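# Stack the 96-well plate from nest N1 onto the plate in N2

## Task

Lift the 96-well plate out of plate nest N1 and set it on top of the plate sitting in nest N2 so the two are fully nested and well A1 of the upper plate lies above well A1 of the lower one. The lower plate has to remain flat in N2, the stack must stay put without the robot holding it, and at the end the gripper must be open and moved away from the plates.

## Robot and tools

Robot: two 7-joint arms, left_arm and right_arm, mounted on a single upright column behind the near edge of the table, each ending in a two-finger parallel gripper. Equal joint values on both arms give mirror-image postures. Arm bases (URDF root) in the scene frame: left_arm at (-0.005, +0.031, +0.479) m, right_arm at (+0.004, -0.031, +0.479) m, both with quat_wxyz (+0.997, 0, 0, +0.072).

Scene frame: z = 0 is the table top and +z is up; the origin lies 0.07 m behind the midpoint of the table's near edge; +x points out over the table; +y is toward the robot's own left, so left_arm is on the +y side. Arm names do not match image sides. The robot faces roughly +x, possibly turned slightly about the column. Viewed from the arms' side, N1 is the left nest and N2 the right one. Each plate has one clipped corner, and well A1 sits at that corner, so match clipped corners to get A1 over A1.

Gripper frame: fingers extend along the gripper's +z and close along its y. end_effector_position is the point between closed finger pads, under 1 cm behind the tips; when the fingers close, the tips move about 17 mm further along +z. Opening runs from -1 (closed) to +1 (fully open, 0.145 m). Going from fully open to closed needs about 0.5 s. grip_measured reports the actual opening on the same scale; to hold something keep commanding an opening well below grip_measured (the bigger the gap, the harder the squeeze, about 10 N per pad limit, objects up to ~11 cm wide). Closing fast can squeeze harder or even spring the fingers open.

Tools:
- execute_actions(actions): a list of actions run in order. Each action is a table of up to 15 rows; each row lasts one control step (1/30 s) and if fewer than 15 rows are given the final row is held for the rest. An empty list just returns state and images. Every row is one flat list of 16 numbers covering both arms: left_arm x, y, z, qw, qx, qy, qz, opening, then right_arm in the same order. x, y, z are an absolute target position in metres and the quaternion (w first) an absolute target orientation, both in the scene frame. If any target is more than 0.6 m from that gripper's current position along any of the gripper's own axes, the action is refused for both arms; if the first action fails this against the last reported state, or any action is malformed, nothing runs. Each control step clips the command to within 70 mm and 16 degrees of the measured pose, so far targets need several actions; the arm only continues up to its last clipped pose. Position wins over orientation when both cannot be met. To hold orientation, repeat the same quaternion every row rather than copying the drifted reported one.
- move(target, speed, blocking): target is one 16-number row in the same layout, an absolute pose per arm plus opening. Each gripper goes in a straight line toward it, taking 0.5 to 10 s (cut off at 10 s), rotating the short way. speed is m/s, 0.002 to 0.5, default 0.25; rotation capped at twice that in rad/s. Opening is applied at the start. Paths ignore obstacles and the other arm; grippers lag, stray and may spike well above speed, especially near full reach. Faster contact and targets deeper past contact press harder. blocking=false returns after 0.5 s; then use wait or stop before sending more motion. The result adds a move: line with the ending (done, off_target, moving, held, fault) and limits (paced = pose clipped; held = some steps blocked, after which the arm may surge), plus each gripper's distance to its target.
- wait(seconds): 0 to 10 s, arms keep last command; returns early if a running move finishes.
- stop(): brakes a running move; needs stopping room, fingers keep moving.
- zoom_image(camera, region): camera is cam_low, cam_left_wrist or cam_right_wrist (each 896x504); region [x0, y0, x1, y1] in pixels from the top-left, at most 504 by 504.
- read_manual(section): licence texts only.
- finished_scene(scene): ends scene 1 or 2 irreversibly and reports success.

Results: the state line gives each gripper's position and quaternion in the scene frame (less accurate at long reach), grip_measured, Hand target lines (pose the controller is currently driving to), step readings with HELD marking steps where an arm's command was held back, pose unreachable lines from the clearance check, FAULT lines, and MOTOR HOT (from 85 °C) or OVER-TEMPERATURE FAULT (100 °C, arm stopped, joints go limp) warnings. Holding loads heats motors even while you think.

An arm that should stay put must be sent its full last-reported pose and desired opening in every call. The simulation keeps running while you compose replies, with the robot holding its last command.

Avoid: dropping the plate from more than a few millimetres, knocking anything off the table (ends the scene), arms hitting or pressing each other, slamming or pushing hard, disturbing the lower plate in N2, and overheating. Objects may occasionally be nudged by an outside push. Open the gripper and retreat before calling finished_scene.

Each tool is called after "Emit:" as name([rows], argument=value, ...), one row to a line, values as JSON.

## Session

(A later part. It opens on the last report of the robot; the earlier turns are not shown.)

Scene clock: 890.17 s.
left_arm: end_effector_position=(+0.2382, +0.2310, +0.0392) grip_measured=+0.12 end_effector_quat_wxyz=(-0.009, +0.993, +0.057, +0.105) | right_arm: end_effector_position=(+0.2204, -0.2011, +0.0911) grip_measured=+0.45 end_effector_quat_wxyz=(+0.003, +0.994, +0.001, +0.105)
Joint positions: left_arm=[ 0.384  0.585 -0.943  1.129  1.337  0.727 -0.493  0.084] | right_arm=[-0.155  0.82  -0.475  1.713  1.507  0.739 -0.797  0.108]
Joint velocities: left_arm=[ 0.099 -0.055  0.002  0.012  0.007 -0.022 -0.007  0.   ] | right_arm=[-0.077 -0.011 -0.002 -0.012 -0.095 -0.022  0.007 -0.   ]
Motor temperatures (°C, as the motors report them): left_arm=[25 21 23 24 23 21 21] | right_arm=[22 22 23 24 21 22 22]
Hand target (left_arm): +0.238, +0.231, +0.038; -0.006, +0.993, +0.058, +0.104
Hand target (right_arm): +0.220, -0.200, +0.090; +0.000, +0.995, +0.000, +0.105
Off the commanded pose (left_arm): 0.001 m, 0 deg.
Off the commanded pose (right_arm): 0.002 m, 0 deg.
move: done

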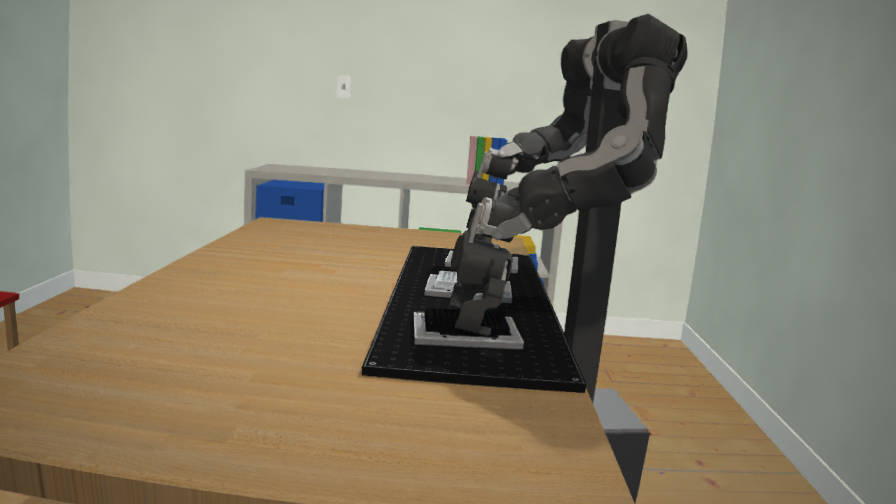

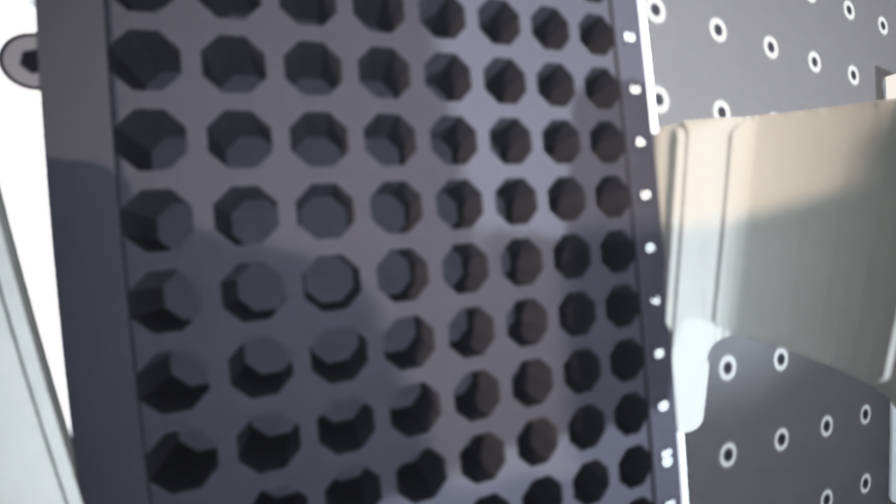

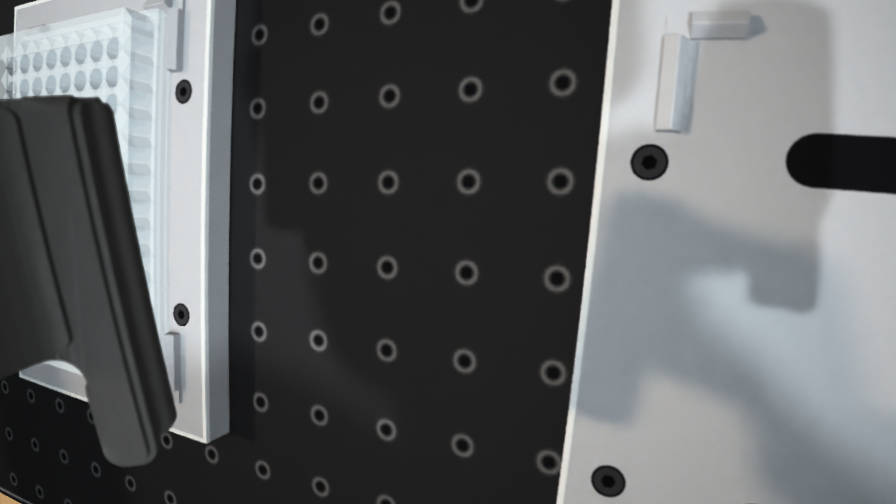

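Emit:
move(target=[0.238,0.2315,0.0385,-0.0061,0.9928,0.0581,0.1043,0.14, 0.22,-0.20,0.09,0,0.9945,0,0.1045,0.45], speed=0.004)

Emit:
move(target=[0.238,0.2315,0.0385,-0.0061,0.9928,0.0581,0.1043,0.45, 0.22,-0.20,0.09,0,0.9945,0,0.1045,0.45], speed=0.004)

Scene clock: 913.00 s.
left_arm: end_effector_position=(+0.2380, +0.2310, +0.0388) grip_measured=+0.14 end_effector_quat_wxyz=(-0.007, +0.993, +0.058, +0.104) | right_arm: end_effector_position=(+0.2204, -0.2011, +0.0911) grip_measured=+0.45 end_effector_quat_wxyz=(+0.003, +0.994, +0.001, +0.105)
Joint positions: left_arm=[ 0.384  0.585 -0.943  1.126  1.337  0.727 -0.488  0.086] | right_arm=[-0.155  0.82  -0.475  1.713  1.507  0.739 -0.797  0.108]
Joint velocities: left_arm=[-0.143 -0.011  0.002 -0.007  0.051  0.022  0.007 -0.   ] | right_arm=[-0.011 -0.077  0.002  0.002 -0.007 -0.022  0.022 -0.   ]
Motor temperatures (°C, as the motors report them): left_arm=[25 22 23 24 23 21 21] | right_arm=[21 22 23 23 21 22 22]
Hand target (left_arm): +0.238, +0.232, +0.038; -0.006, +0.993, +0.058, +0.104
Hand target (right_arm): +0.220, -0.200, +0.090; +0.000, +0.995, +0.000, +0.105
Off the commanded pose (left_arm): 0.001 m, 0 deg.
Off the commanded pose (right_arm): 0.002 m, 0 deg.
move: done

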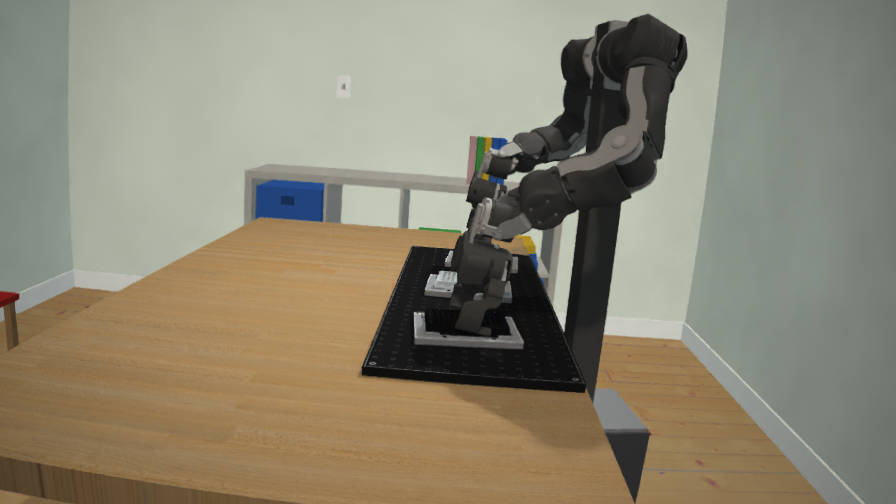

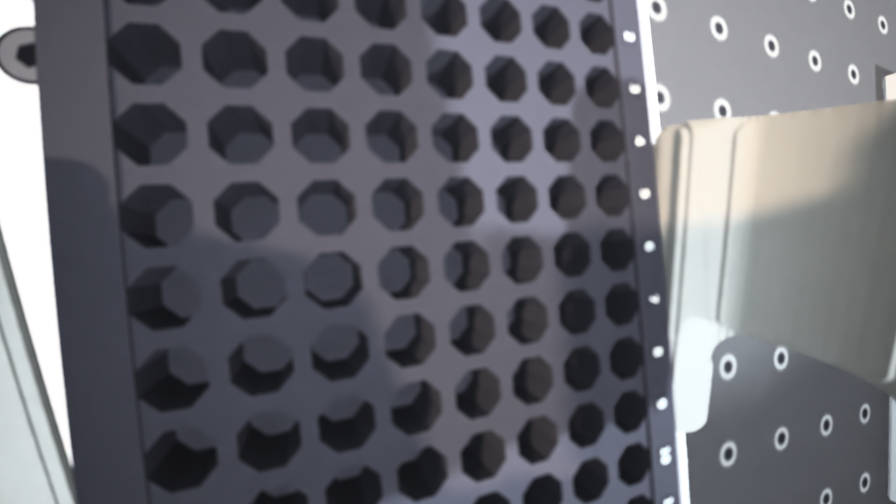

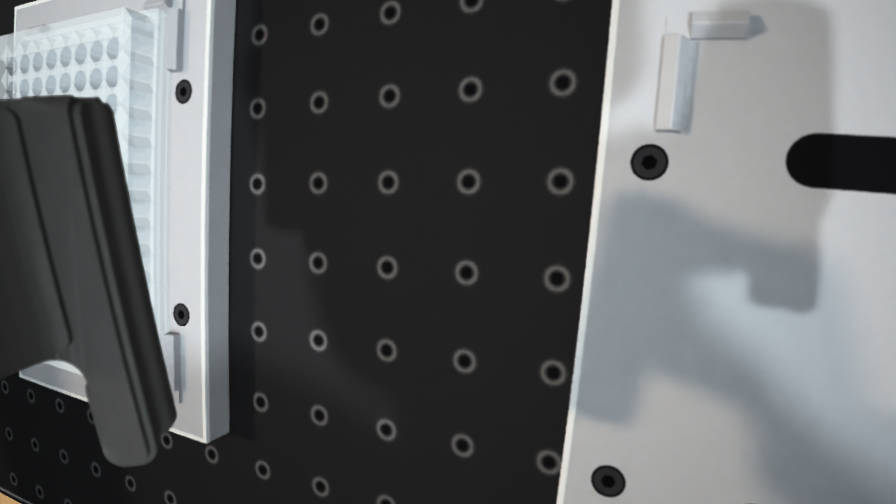

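Scene clock: 913.93 s.
left_arm: end_effector_position=(+0.2380, +0.2309, +0.0388) grip_measured=+0.45 end_effector_quat_wxyz=(-0.007, +0.993, +0.058, +0.104) | right_arm: end_effector_position=(+0.2204, -0.2011, +0.0911) grip_measured=+0.45 end_effector_quat_wxyz=(+0.003, +0.994, +0.001, +0.105)
Joint positions: left_arm=[ 0.384  0.585 -0.943  1.126  1.337  0.727 -0.487  0.108] | right_arm=[-0.155  0.82  -0.475  1.713  1.507  0.739 -0.797  0.108]
Joint velocities: left_arm=[ 0.055 -0.011 -0.007 -0.002  0.066 -0.007  0.022 -0.   ] | right_arm=[-0.033  0.033  0.002  0.022  0.051 -0.037 -0.022 -0.   ]
Motor temperatures (°C, as the motors report them): left_arm=[25 22 23 24 23 21 21] | right_arm=[21 22 23 23 21 22 22]
Hand target (left_arm): +0.238, +0.231, +0.038; -0.006, +0.993, +0.058, +0.104
Hand target (right_arm): +0.220, -0.200, +0.090; +0.000, +0.995, +0.000, +0.105
Off the commanded pose (left_arm): 0.001 m, 0 deg.
Off the commanded pose (right_arm): 0.002 m, 0 deg.
move: done

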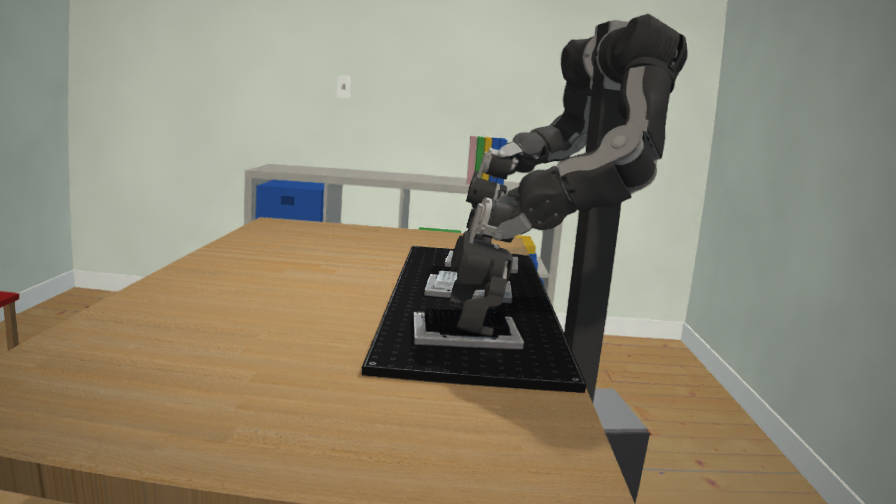

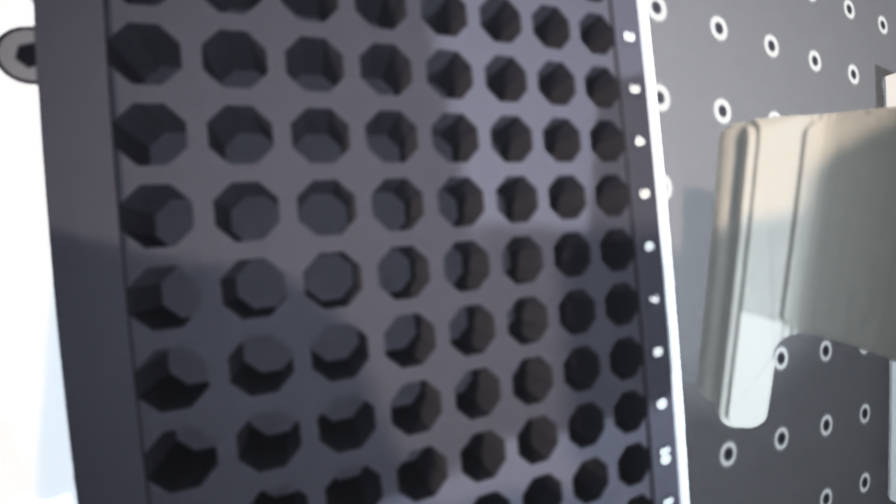

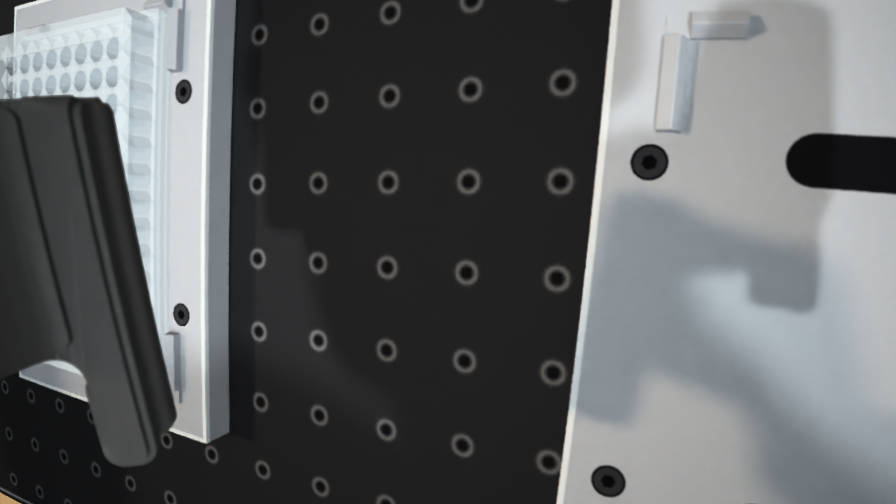

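Emit:
move(target=[0.238,0.2315,0.075,-0.0061,0.9928,0.0581,0.1043,0.45, 0.21,-0.26,0.09,0,0.9945,0,0.1045,0.45], speed=0.05)

Emit:
move(target=[0.236,-0.018,0.075,-0.0023,0.9943,0.0217,0.1045,0.45, 0.21,-0.26,0.09,0,0.9945,0,0.1045,0.45], speed=0.1)

Scene clock: 942.37 s.
left_arm: end_effector_position=(+0.2379, +0.2313, +0.0746) grip_measured=+0.45 end_effector_quat_wxyz=(-0.005, +0.993, +0.057, +0.106) | right_arm: end_effector_position=(+0.2098, -0.2604, +0.0910) grip_measured=+0.45 end_effector_quat_wxyz=(+0.002, +0.995, +0.003, +0.103)
Joint positions: left_arm=[ 0.375  0.683 -0.903  1.337  1.486  0.795 -0.646  0.108] | right_arm=[-0.274  1.042 -0.44   1.648  1.485  0.648 -0.511  0.108]
Joint velocities: left_arm=[ 0.011 -0.033  0.002  0.007 -0.022 -0.022  0.022 -0.   ] | right_arm=[-0.077  0.011 -0.002  0.027  0.037 -0.066  0.095  0.   ]
Motor temperatures (°C, as the motors report them): left_arm=[25 22 23 24 23 21 21] | right_arm=[21 22 23 23 21 22 22]
Hand target (left_arm): +0.238, +0.232, +0.075; -0.007, +0.993, +0.057, +0.106
Hand target (right_arm): +0.210, -0.260, +0.091; -0.000, +0.995, +0.002, +0.104
Off the commanded pose (left_arm): 0.000 m, 0 deg.
Off the commanded pose (right_arm): 0.001 m, 0 deg.
move: done

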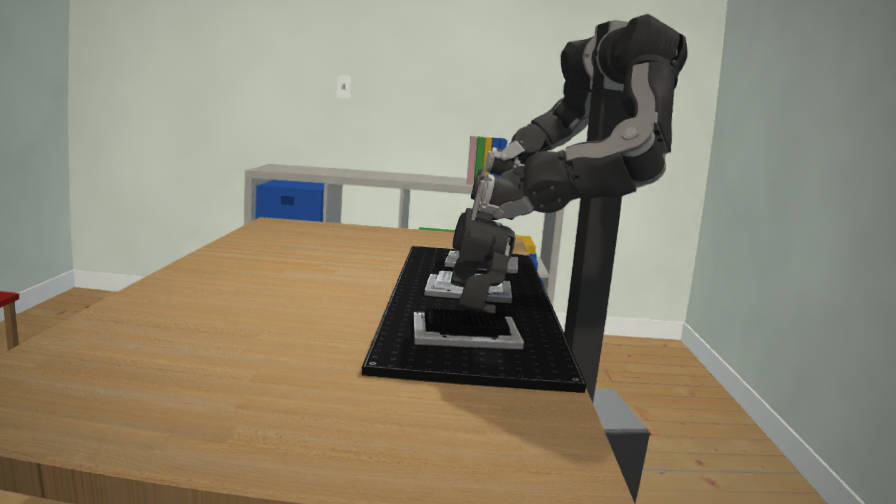

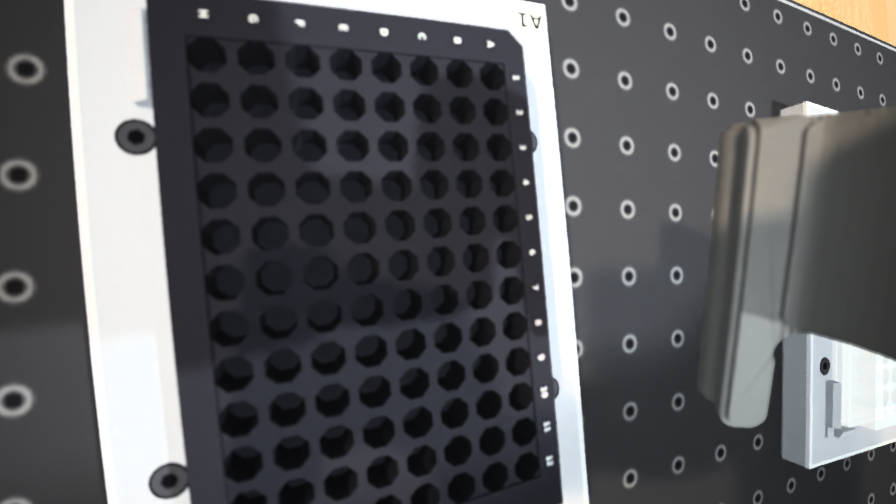

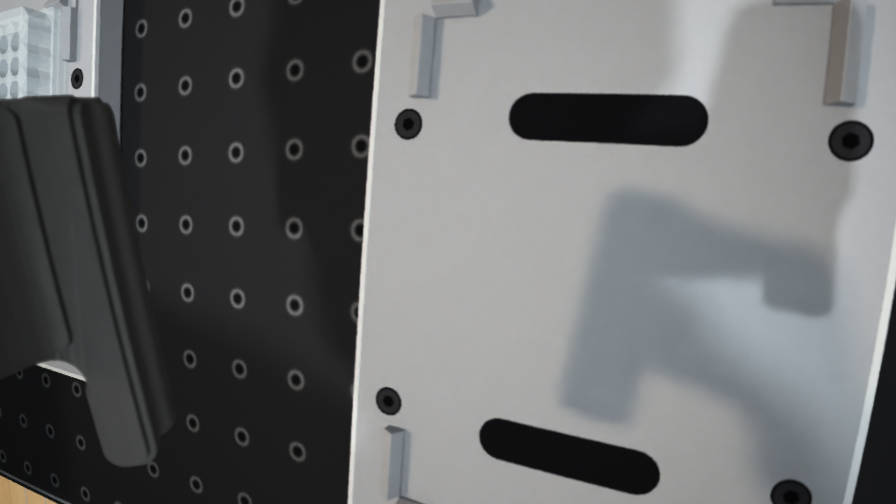

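Scene clock: 945.23 s.
left_arm: end_effector_position=(+0.2351, -0.0192, +0.0765) grip_measured=+0.45 end_effector_quat_wxyz=(+0.003, +0.994, +0.023, +0.104) | right_arm: end_effector_position=(+0.2102, -0.2608, +0.0909) grip_measured=+0.45 end_effector_quat_wxyz=(+0.002, +0.995, +0.001, +0.104)
Joint positions: left_arm=[ 0.345 -0.129 -0.998  1.098  1.391  0.643 -1.172  0.108] | right_arm=[-0.274  1.042 -0.44   1.647  1.485  0.644 -0.511  0.108]
Joint velocities: left_arm=[ 0.033 -0.011 -0.007 -0.002  0.051 -0.022 -0.022 -0.   ] | right_arm=[-0.077 -0.055 -0.022  0.032  0.007 -0.022  0.007 -0.   ]
Motor temperatures (°C, as the motors report them): left_arm=[25 22 23 24 23 21 21] | right_arm=[21 22 23 23 21 22 22]
Hand target (left_arm): +0.236, -0.017, +0.076; -0.000, +0.994, +0.025, +0.105
Hand target (right_arm): +0.210, -0.260, +0.090; -0.000, +0.995, +0.000, +0.104
Off the commanded pose (left_arm): 0.002 m, 1 deg.
Off the commanded pose (right_arm): 0.001 m, 0 deg.
move: done

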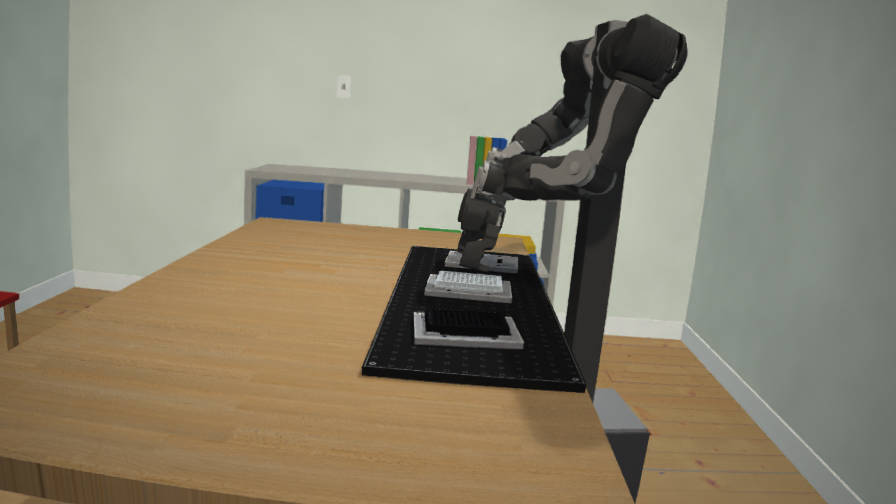

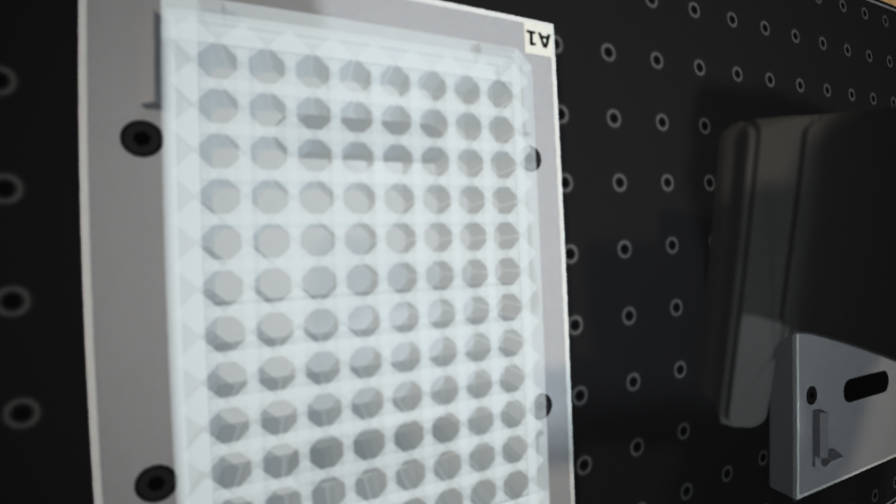

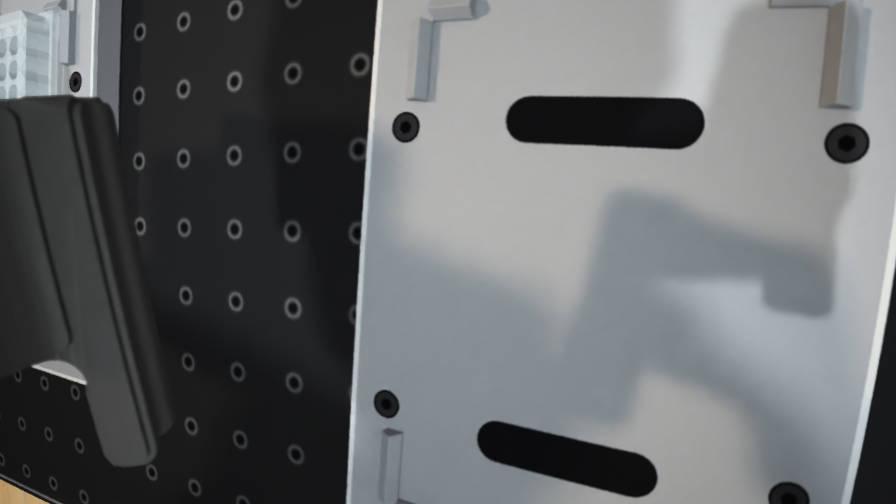

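Emit:
execute_actions(actions=[])

Scene clock: 983.57 s.
left_arm: end_effector_position=(+0.2351, -0.0192, +0.0765) grip_measured=+0.45 end_effector_quat_wxyz=(+0.003, +0.994, +0.023, +0.104) | right_arm: end_effector_position=(+0.2102, -0.2608, +0.0909) grip_measured=+0.45 end_effector_quat_wxyz=(+0.002, +0.995, +0.001, +0.104)
Joint positions: left_arm=[ 0.345 -0.129 -0.998  1.098  1.391  0.643 -1.172  0.108] | right_arm=[-0.274  1.042 -0.44   1.647  1.485  0.644 -0.511  0.108]
Joint velocities: left_arm=[-0.033  0.033  0.007 -0.007  0.007 -0.022 -0.037 -0.   ] | right_arm=[-0.055 -0.011  0.012  0.007  0.007  0.022 -0.037 -0.   ]
Motor temperatures (°C, as the motors report them): left_arm=[25 22 23 24 23 21 21] | right_arm=[21 23 23 23 21 22 22]
Hand target (left_arm): +0.236, -0.017, +0.076; -0.000, +0.994, +0.025, +0.105
Hand target (right_arm): +0.210, -0.260, +0.090; -0.000, +0.995, +0.000, +0.104
Off the commanded pose (left_arm): 0.002 m, 1 deg.
Off the commanded pose (right_arm): 0.001 m, 0 deg.

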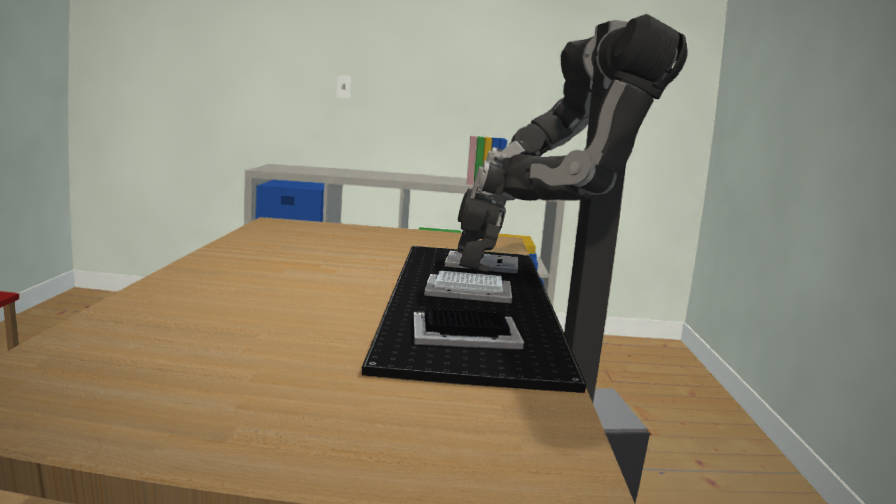

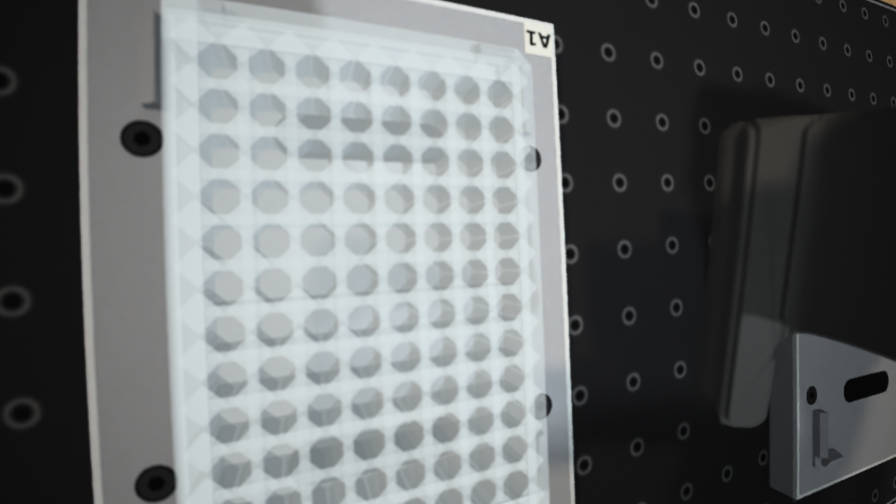

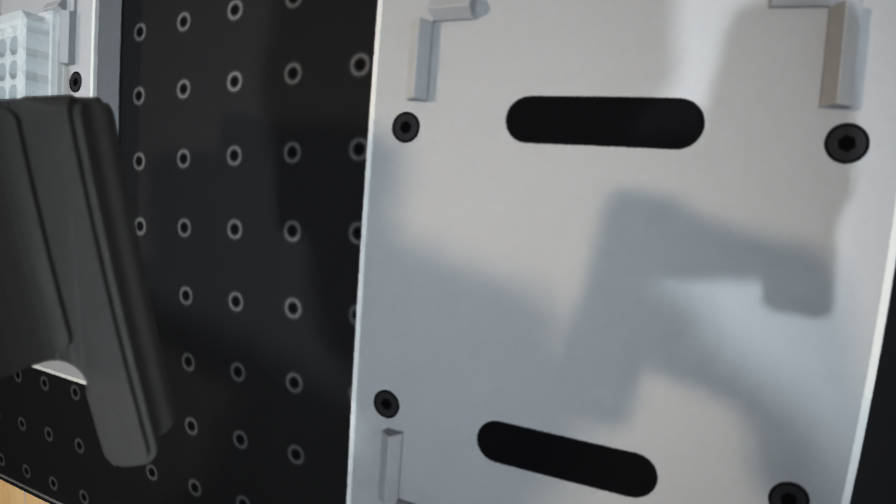

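Emit:
move(target=[0.2345,-0.018,0.050,-0.0023,0.9943,0.0217,0.1045,0.45, 0.21,-0.26,0.09,0,0.9945,0,0.1045,0.45], speed=0.03)

Scene clock: 1000.70 s.
left_arm: end_effector_position=(+0.2329, -0.0176, +0.0494) grip_measured=+0.45 end_effector_quat_wxyz=(-0.004, +0.995, +0.021, +0.101) | right_arm: end_effector_position=(+0.2102, -0.2610, +0.0909) grip_measured=+0.45 end_effector_quat_wxyz=(+0.003, +0.995, +0.001, +0.104)
Joint positions: left_arm=[ 0.365 -0.157 -1.039  0.93   1.332  0.587 -1.037  0.108] | right_arm=[-0.274  1.042 -0.44   1.647  1.485  0.644 -0.511  0.108]
Joint velocities: left_arm=[-0.033 -0.011 -0.007  0.017  0.066 -0.051  0.007 -0.   ] | right_arm=[ 0.011  0.077  0.007  0.007 -0.051 -0.066 -0.022  0.   ]
Motor temperatures (°C, as the motors report them): left_arm=[25 22 22 24 23 21 21] | right_arm=[21 23 23 23 21 22 22]
Hand target (left_arm): +0.234, -0.019, +0.050; -0.002, +0.994, +0.021, +0.103
Hand target (right_arm): +0.210, -0.260, +0.090; +0.000, +0.995, +0.000, +0.104
Off the commanded pose (left_arm): 0.002 m, 0 deg.
Off the commanded pose (right_arm): 0.001 m, 0 deg.
move: done

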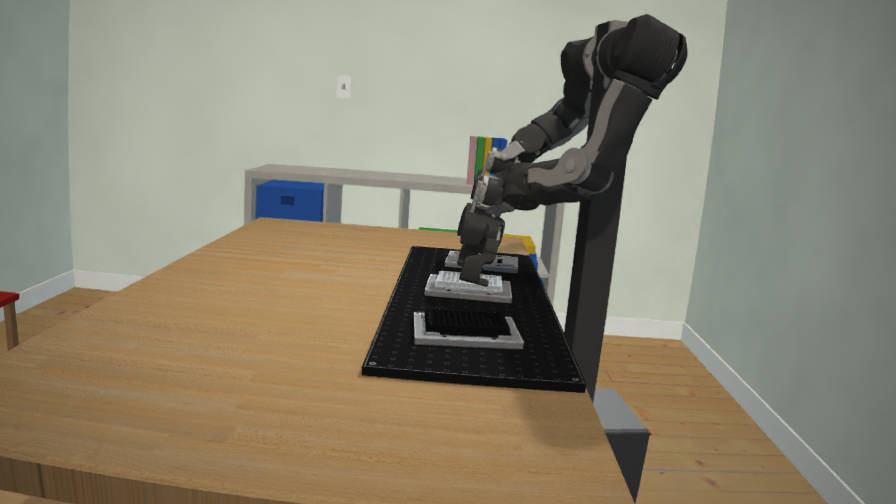

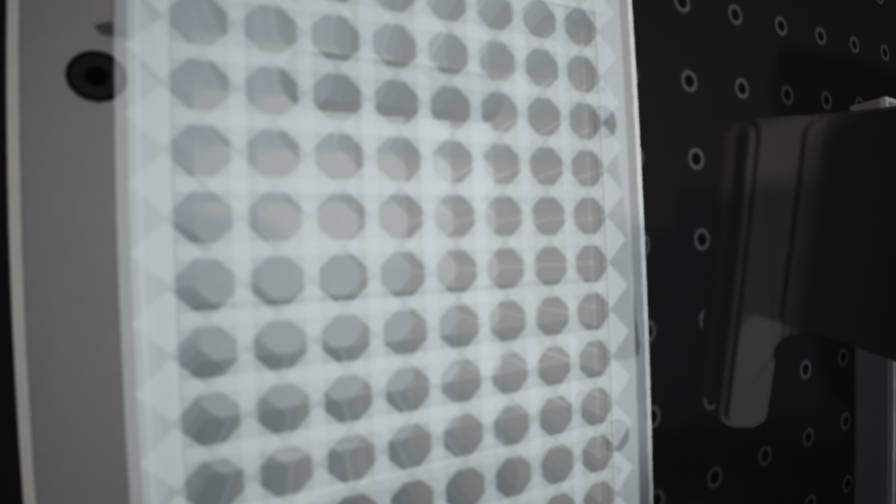

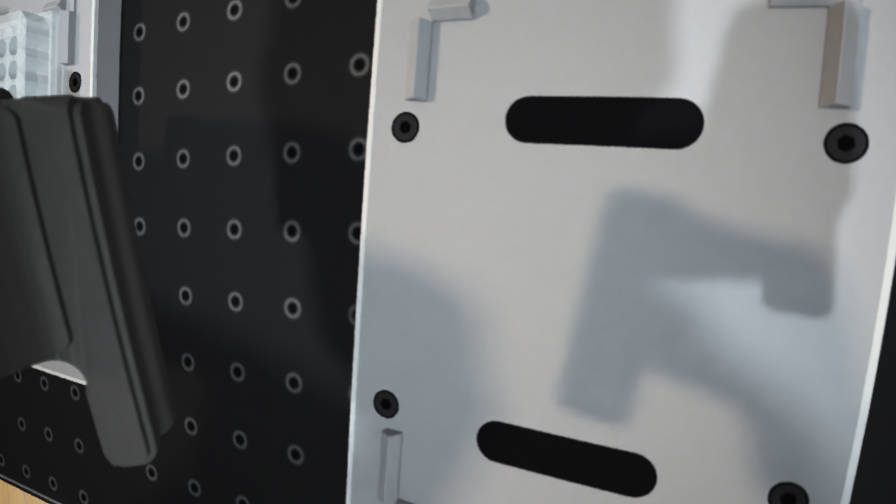

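Emit:
move(target=[0.2345,-0.018,0.0385,-0.0023,0.9943,0.0217,0.1045,0.45, 0.21,-0.26,0.09,0,0.9945,0,0.1045,0.45], speed=0.015)

Scene clock: 1008.03 s.
left_arm: end_effector_position=(+0.2330, -0.0172, +0.0379) grip_measured=+0.45 end_effector_quat_wxyz=(-0.004, +0.995, +0.022, +0.102) | right_arm: end_effector_position=(+0.2103, -0.2610, +0.0909) grip_measured=+0.45 end_effector_quat_wxyz=(+0.003, +0.995, +0.001, +0.104)
Joint positions: left_arm=[ 0.375 -0.175 -1.051  0.847  1.303  0.559 -0.968  0.108] | right_arm=[-0.274  1.042 -0.44   1.647  1.485  0.644 -0.511  0.108]
Joint velocities: left_arm=[-0.033 -0.033  0.002  0.002 -0.022 -0.007  0.007  0.   ] | right_arm=[ 0.011 -0.055  0.002 -0.002  0.007 -0.051 -0.007 -0.   ]
Motor temperatures (°C, as the motors report them): left_arm=[25 22 22 24 23 21 21] | right_arm=[21 23 23 23 21 22 22]
Hand target (left_arm): +0.234, -0.018, +0.038; -0.002, +0.994, +0.021, +0.104
Hand target (right_arm): +0.210, -0.260, +0.090; +0.000, +0.995, -0.000, +0.105
Off the commanded pose (left_arm): 0.002 m, 0 deg.
Off the commanded pose (right_arm): 0.001 m, 0 deg.
move: done

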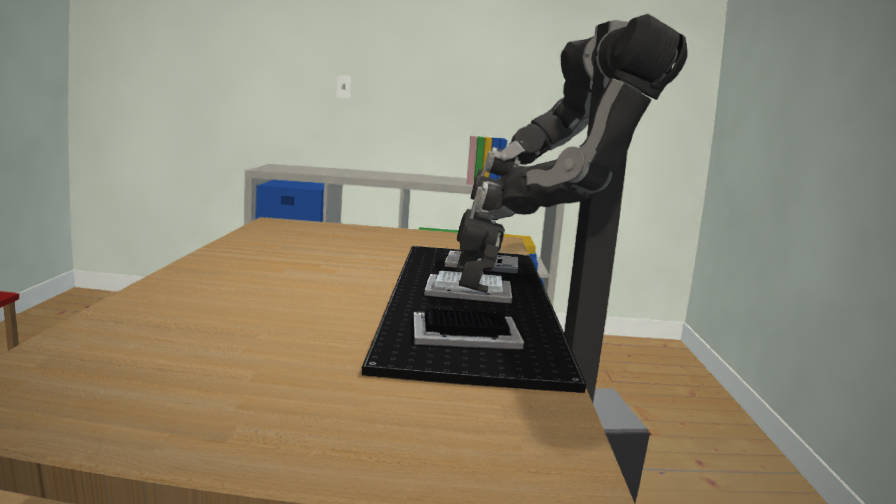

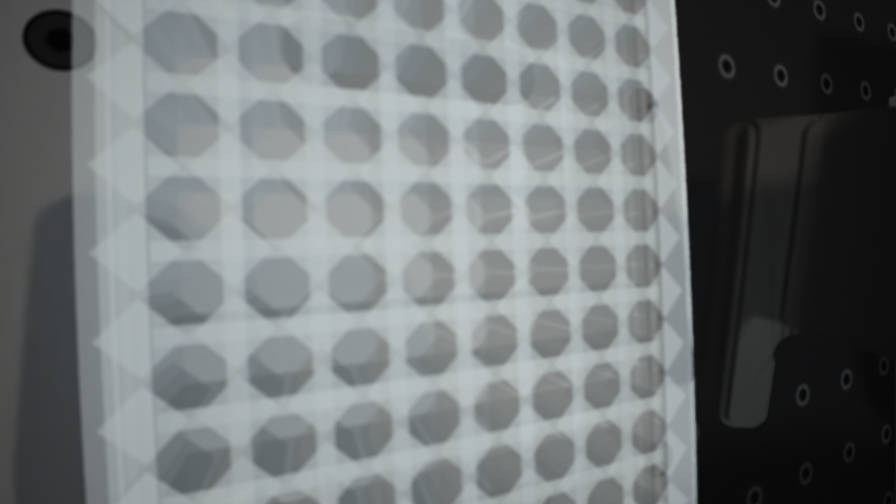

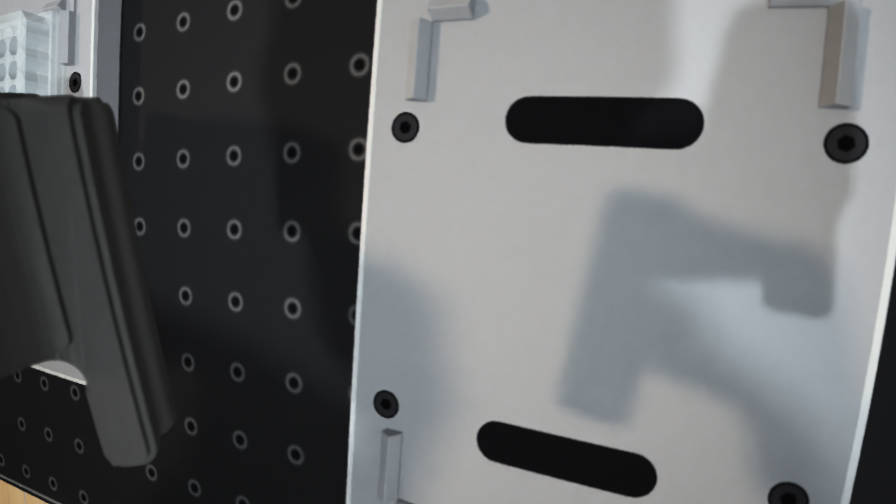

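Emit:
move(target=[0.2335,-0.021,0.039,-0.0023,0.9943,0.0217,0.1045,0.45, 0.21,-0.26,0.09,0,0.9945,0,0.1045,0.45], speed=0.006)

Scene clock: 1050.73 s.
left_arm: end_effector_position=(+0.2327, -0.0210, +0.0387) grip_measured=+0.45 end_effector_quat_wxyz=(-0.001, +0.994, +0.021, +0.103) | right_arm: end_effector_position=(+0.2103, -0.2610, +0.0909) grip_measured=+0.45 end_effector_quat_wxyz=(+0.003, +0.995, +0.001, +0.104)
Joint positions: left_arm=[ 0.38  -0.179 -1.069  0.844  1.317  0.547 -0.968  0.108] | right_arm=[-0.274  1.042 -0.44   1.647  1.485  0.644 -0.511  0.108]
Joint velocities: left_arm=[-0.055 -0.011 -0.012  0.017  0.037 -0.022 -0.066  0.   ] | right_arm=[-0.099 -0.011 -0.007 -0.017  0.007  0.007  0.022 -0.   ]
Motor temperatures (°C, as the motors report them): left_arm=[25 22 22 24 23 21 21] | right_arm=[21 23 23 23 21 22 22]
Hand target (left_arm): +0.233, -0.021, +0.039; -0.002, +0.994, +0.022, +0.104
Hand target (right_arm): +0.210, -0.260, +0.090; +0.000, +0.995, +0.000, +0.104
Off the commanded pose (left_arm): 0.001 m, 0 deg.
Off the commanded pose (right_arm): 0.001 m, 0 deg.
joint sent to its limit (left arm) — the command would take joint 2 (shoulder roll) past its lower limit, so that joint was sent only as far as its limit.
move: done

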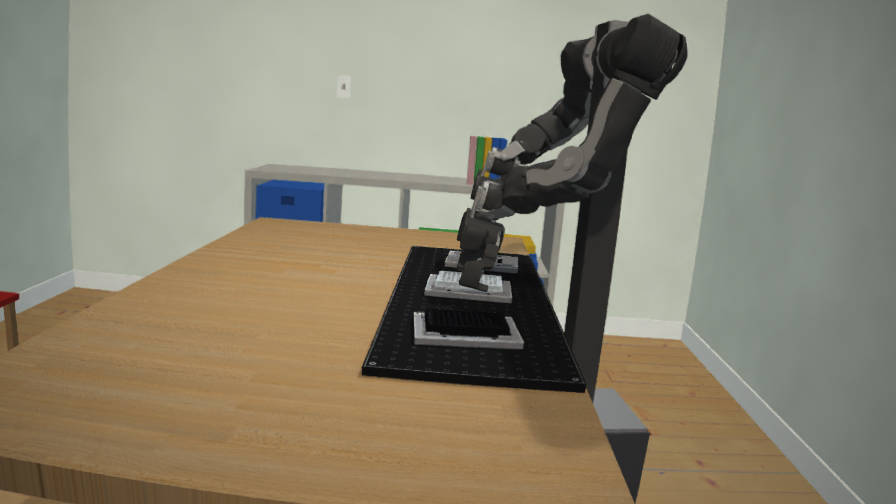

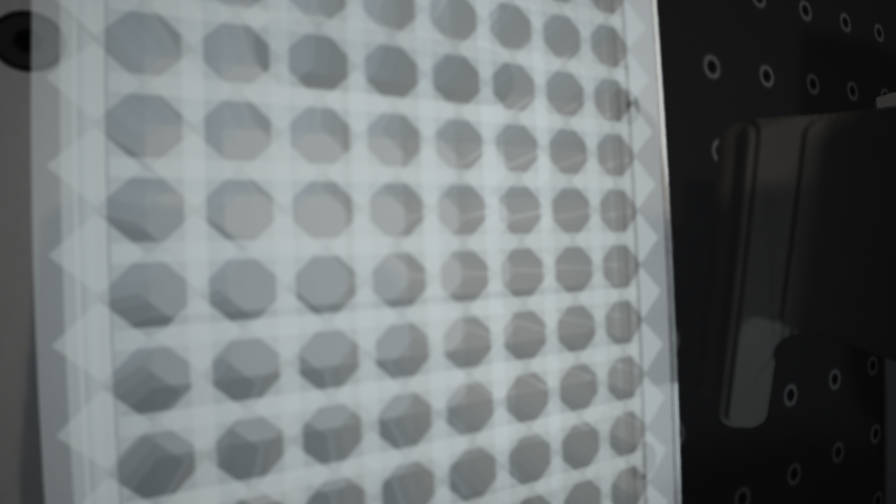

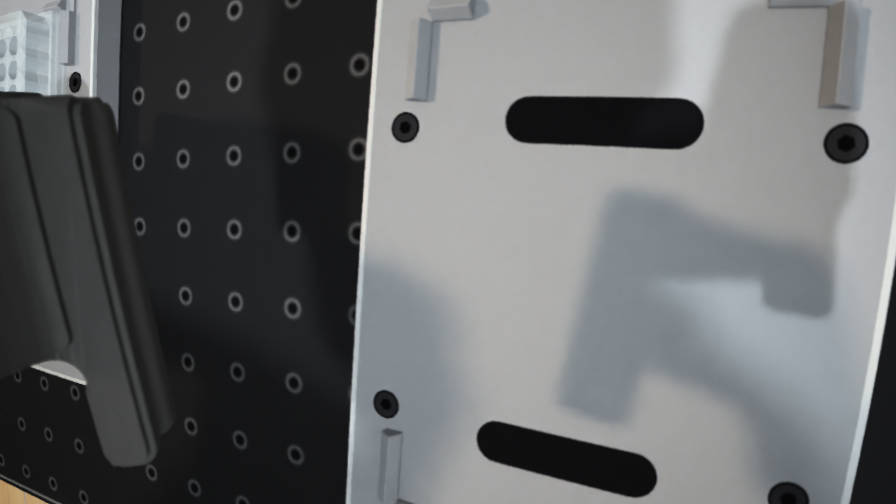

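Emit:
move(target=[0.2335,-0.021,0.039,0.0,0.9945,0.0,0.1045,0.45, 0.21,-0.26,0.09,0,0.9945,0,0.1045,0.45], speed=0.006)

Scene clock: 1082.10 s.
left_arm: end_effector_position=(+0.2322, -0.0206, +0.0382) grip_measured=+0.45 end_effector_quat_wxyz=(-0.002, +0.995, +0.003, +0.102) | right_arm: end_effector_position=(+0.2103, -0.2610, +0.0909) grip_measured=+0.45 end_effector_quat_wxyz=(+0.003, +0.995, +0.001, +0.104)
Joint positions: left_arm=[ 0.387 -0.173 -1.088  0.844  1.316  0.568 -0.955  0.108] | right_arm=[-0.274  1.042 -0.44   1.647  1.485  0.644 -0.511  0.108]
Joint velocities: left_arm=[ 0.011 -0.011 -0.007 -0.007 -0.051 -0.051 -0.037  0.   ] | right_arm=[ 0.077 -0.011 -0.007 -0.007 -0.007 -0.022  0.022  0.   ]
Motor temperatures (°C, as the motors report them): left_arm=[25 22 22 24 23 21 21] | right_arm=[21 23 23 23 21 22 22]
Hand target (left_arm): +0.234, -0.021, +0.039; +0.000, +0.995, -0.000, +0.105
Hand target (right_arm): +0.210, -0.260, +0.090; +0.000, +0.995, +0.000, +0.104
Off the commanded pose (left_arm): 0.002 m, 0 deg.
Off the commanded pose (right_arm): 0.001 m, 0 deg.
move: done

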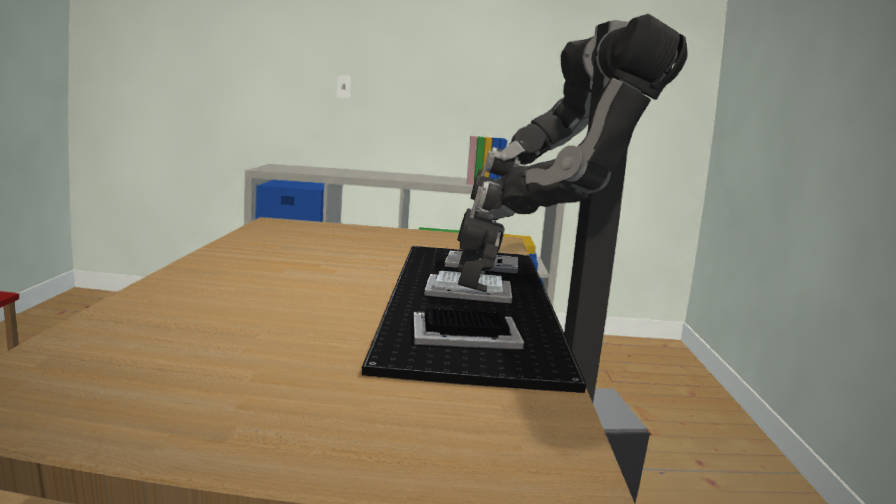

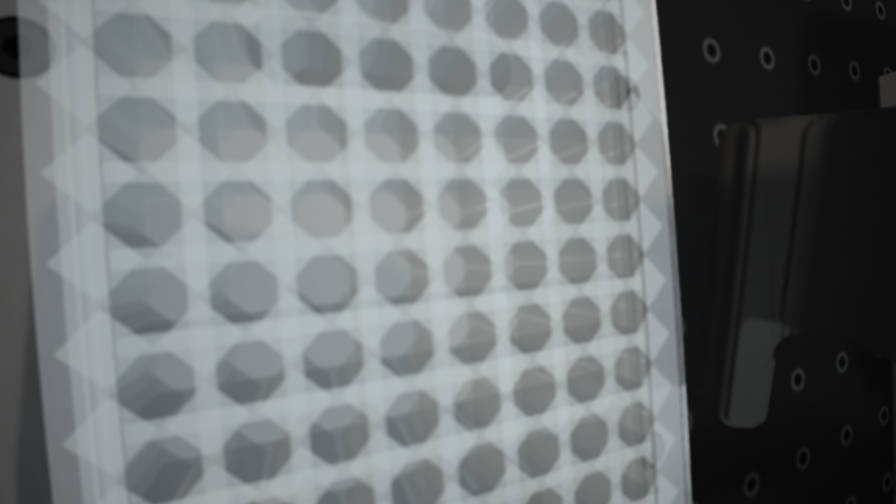

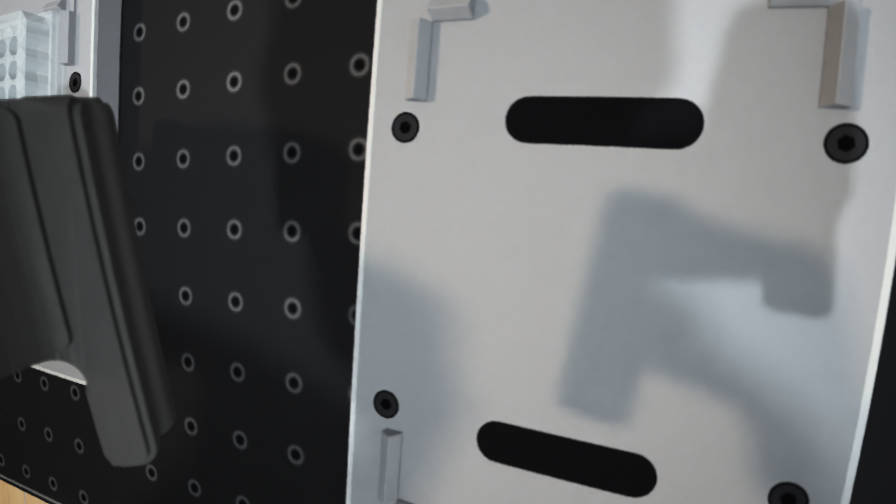

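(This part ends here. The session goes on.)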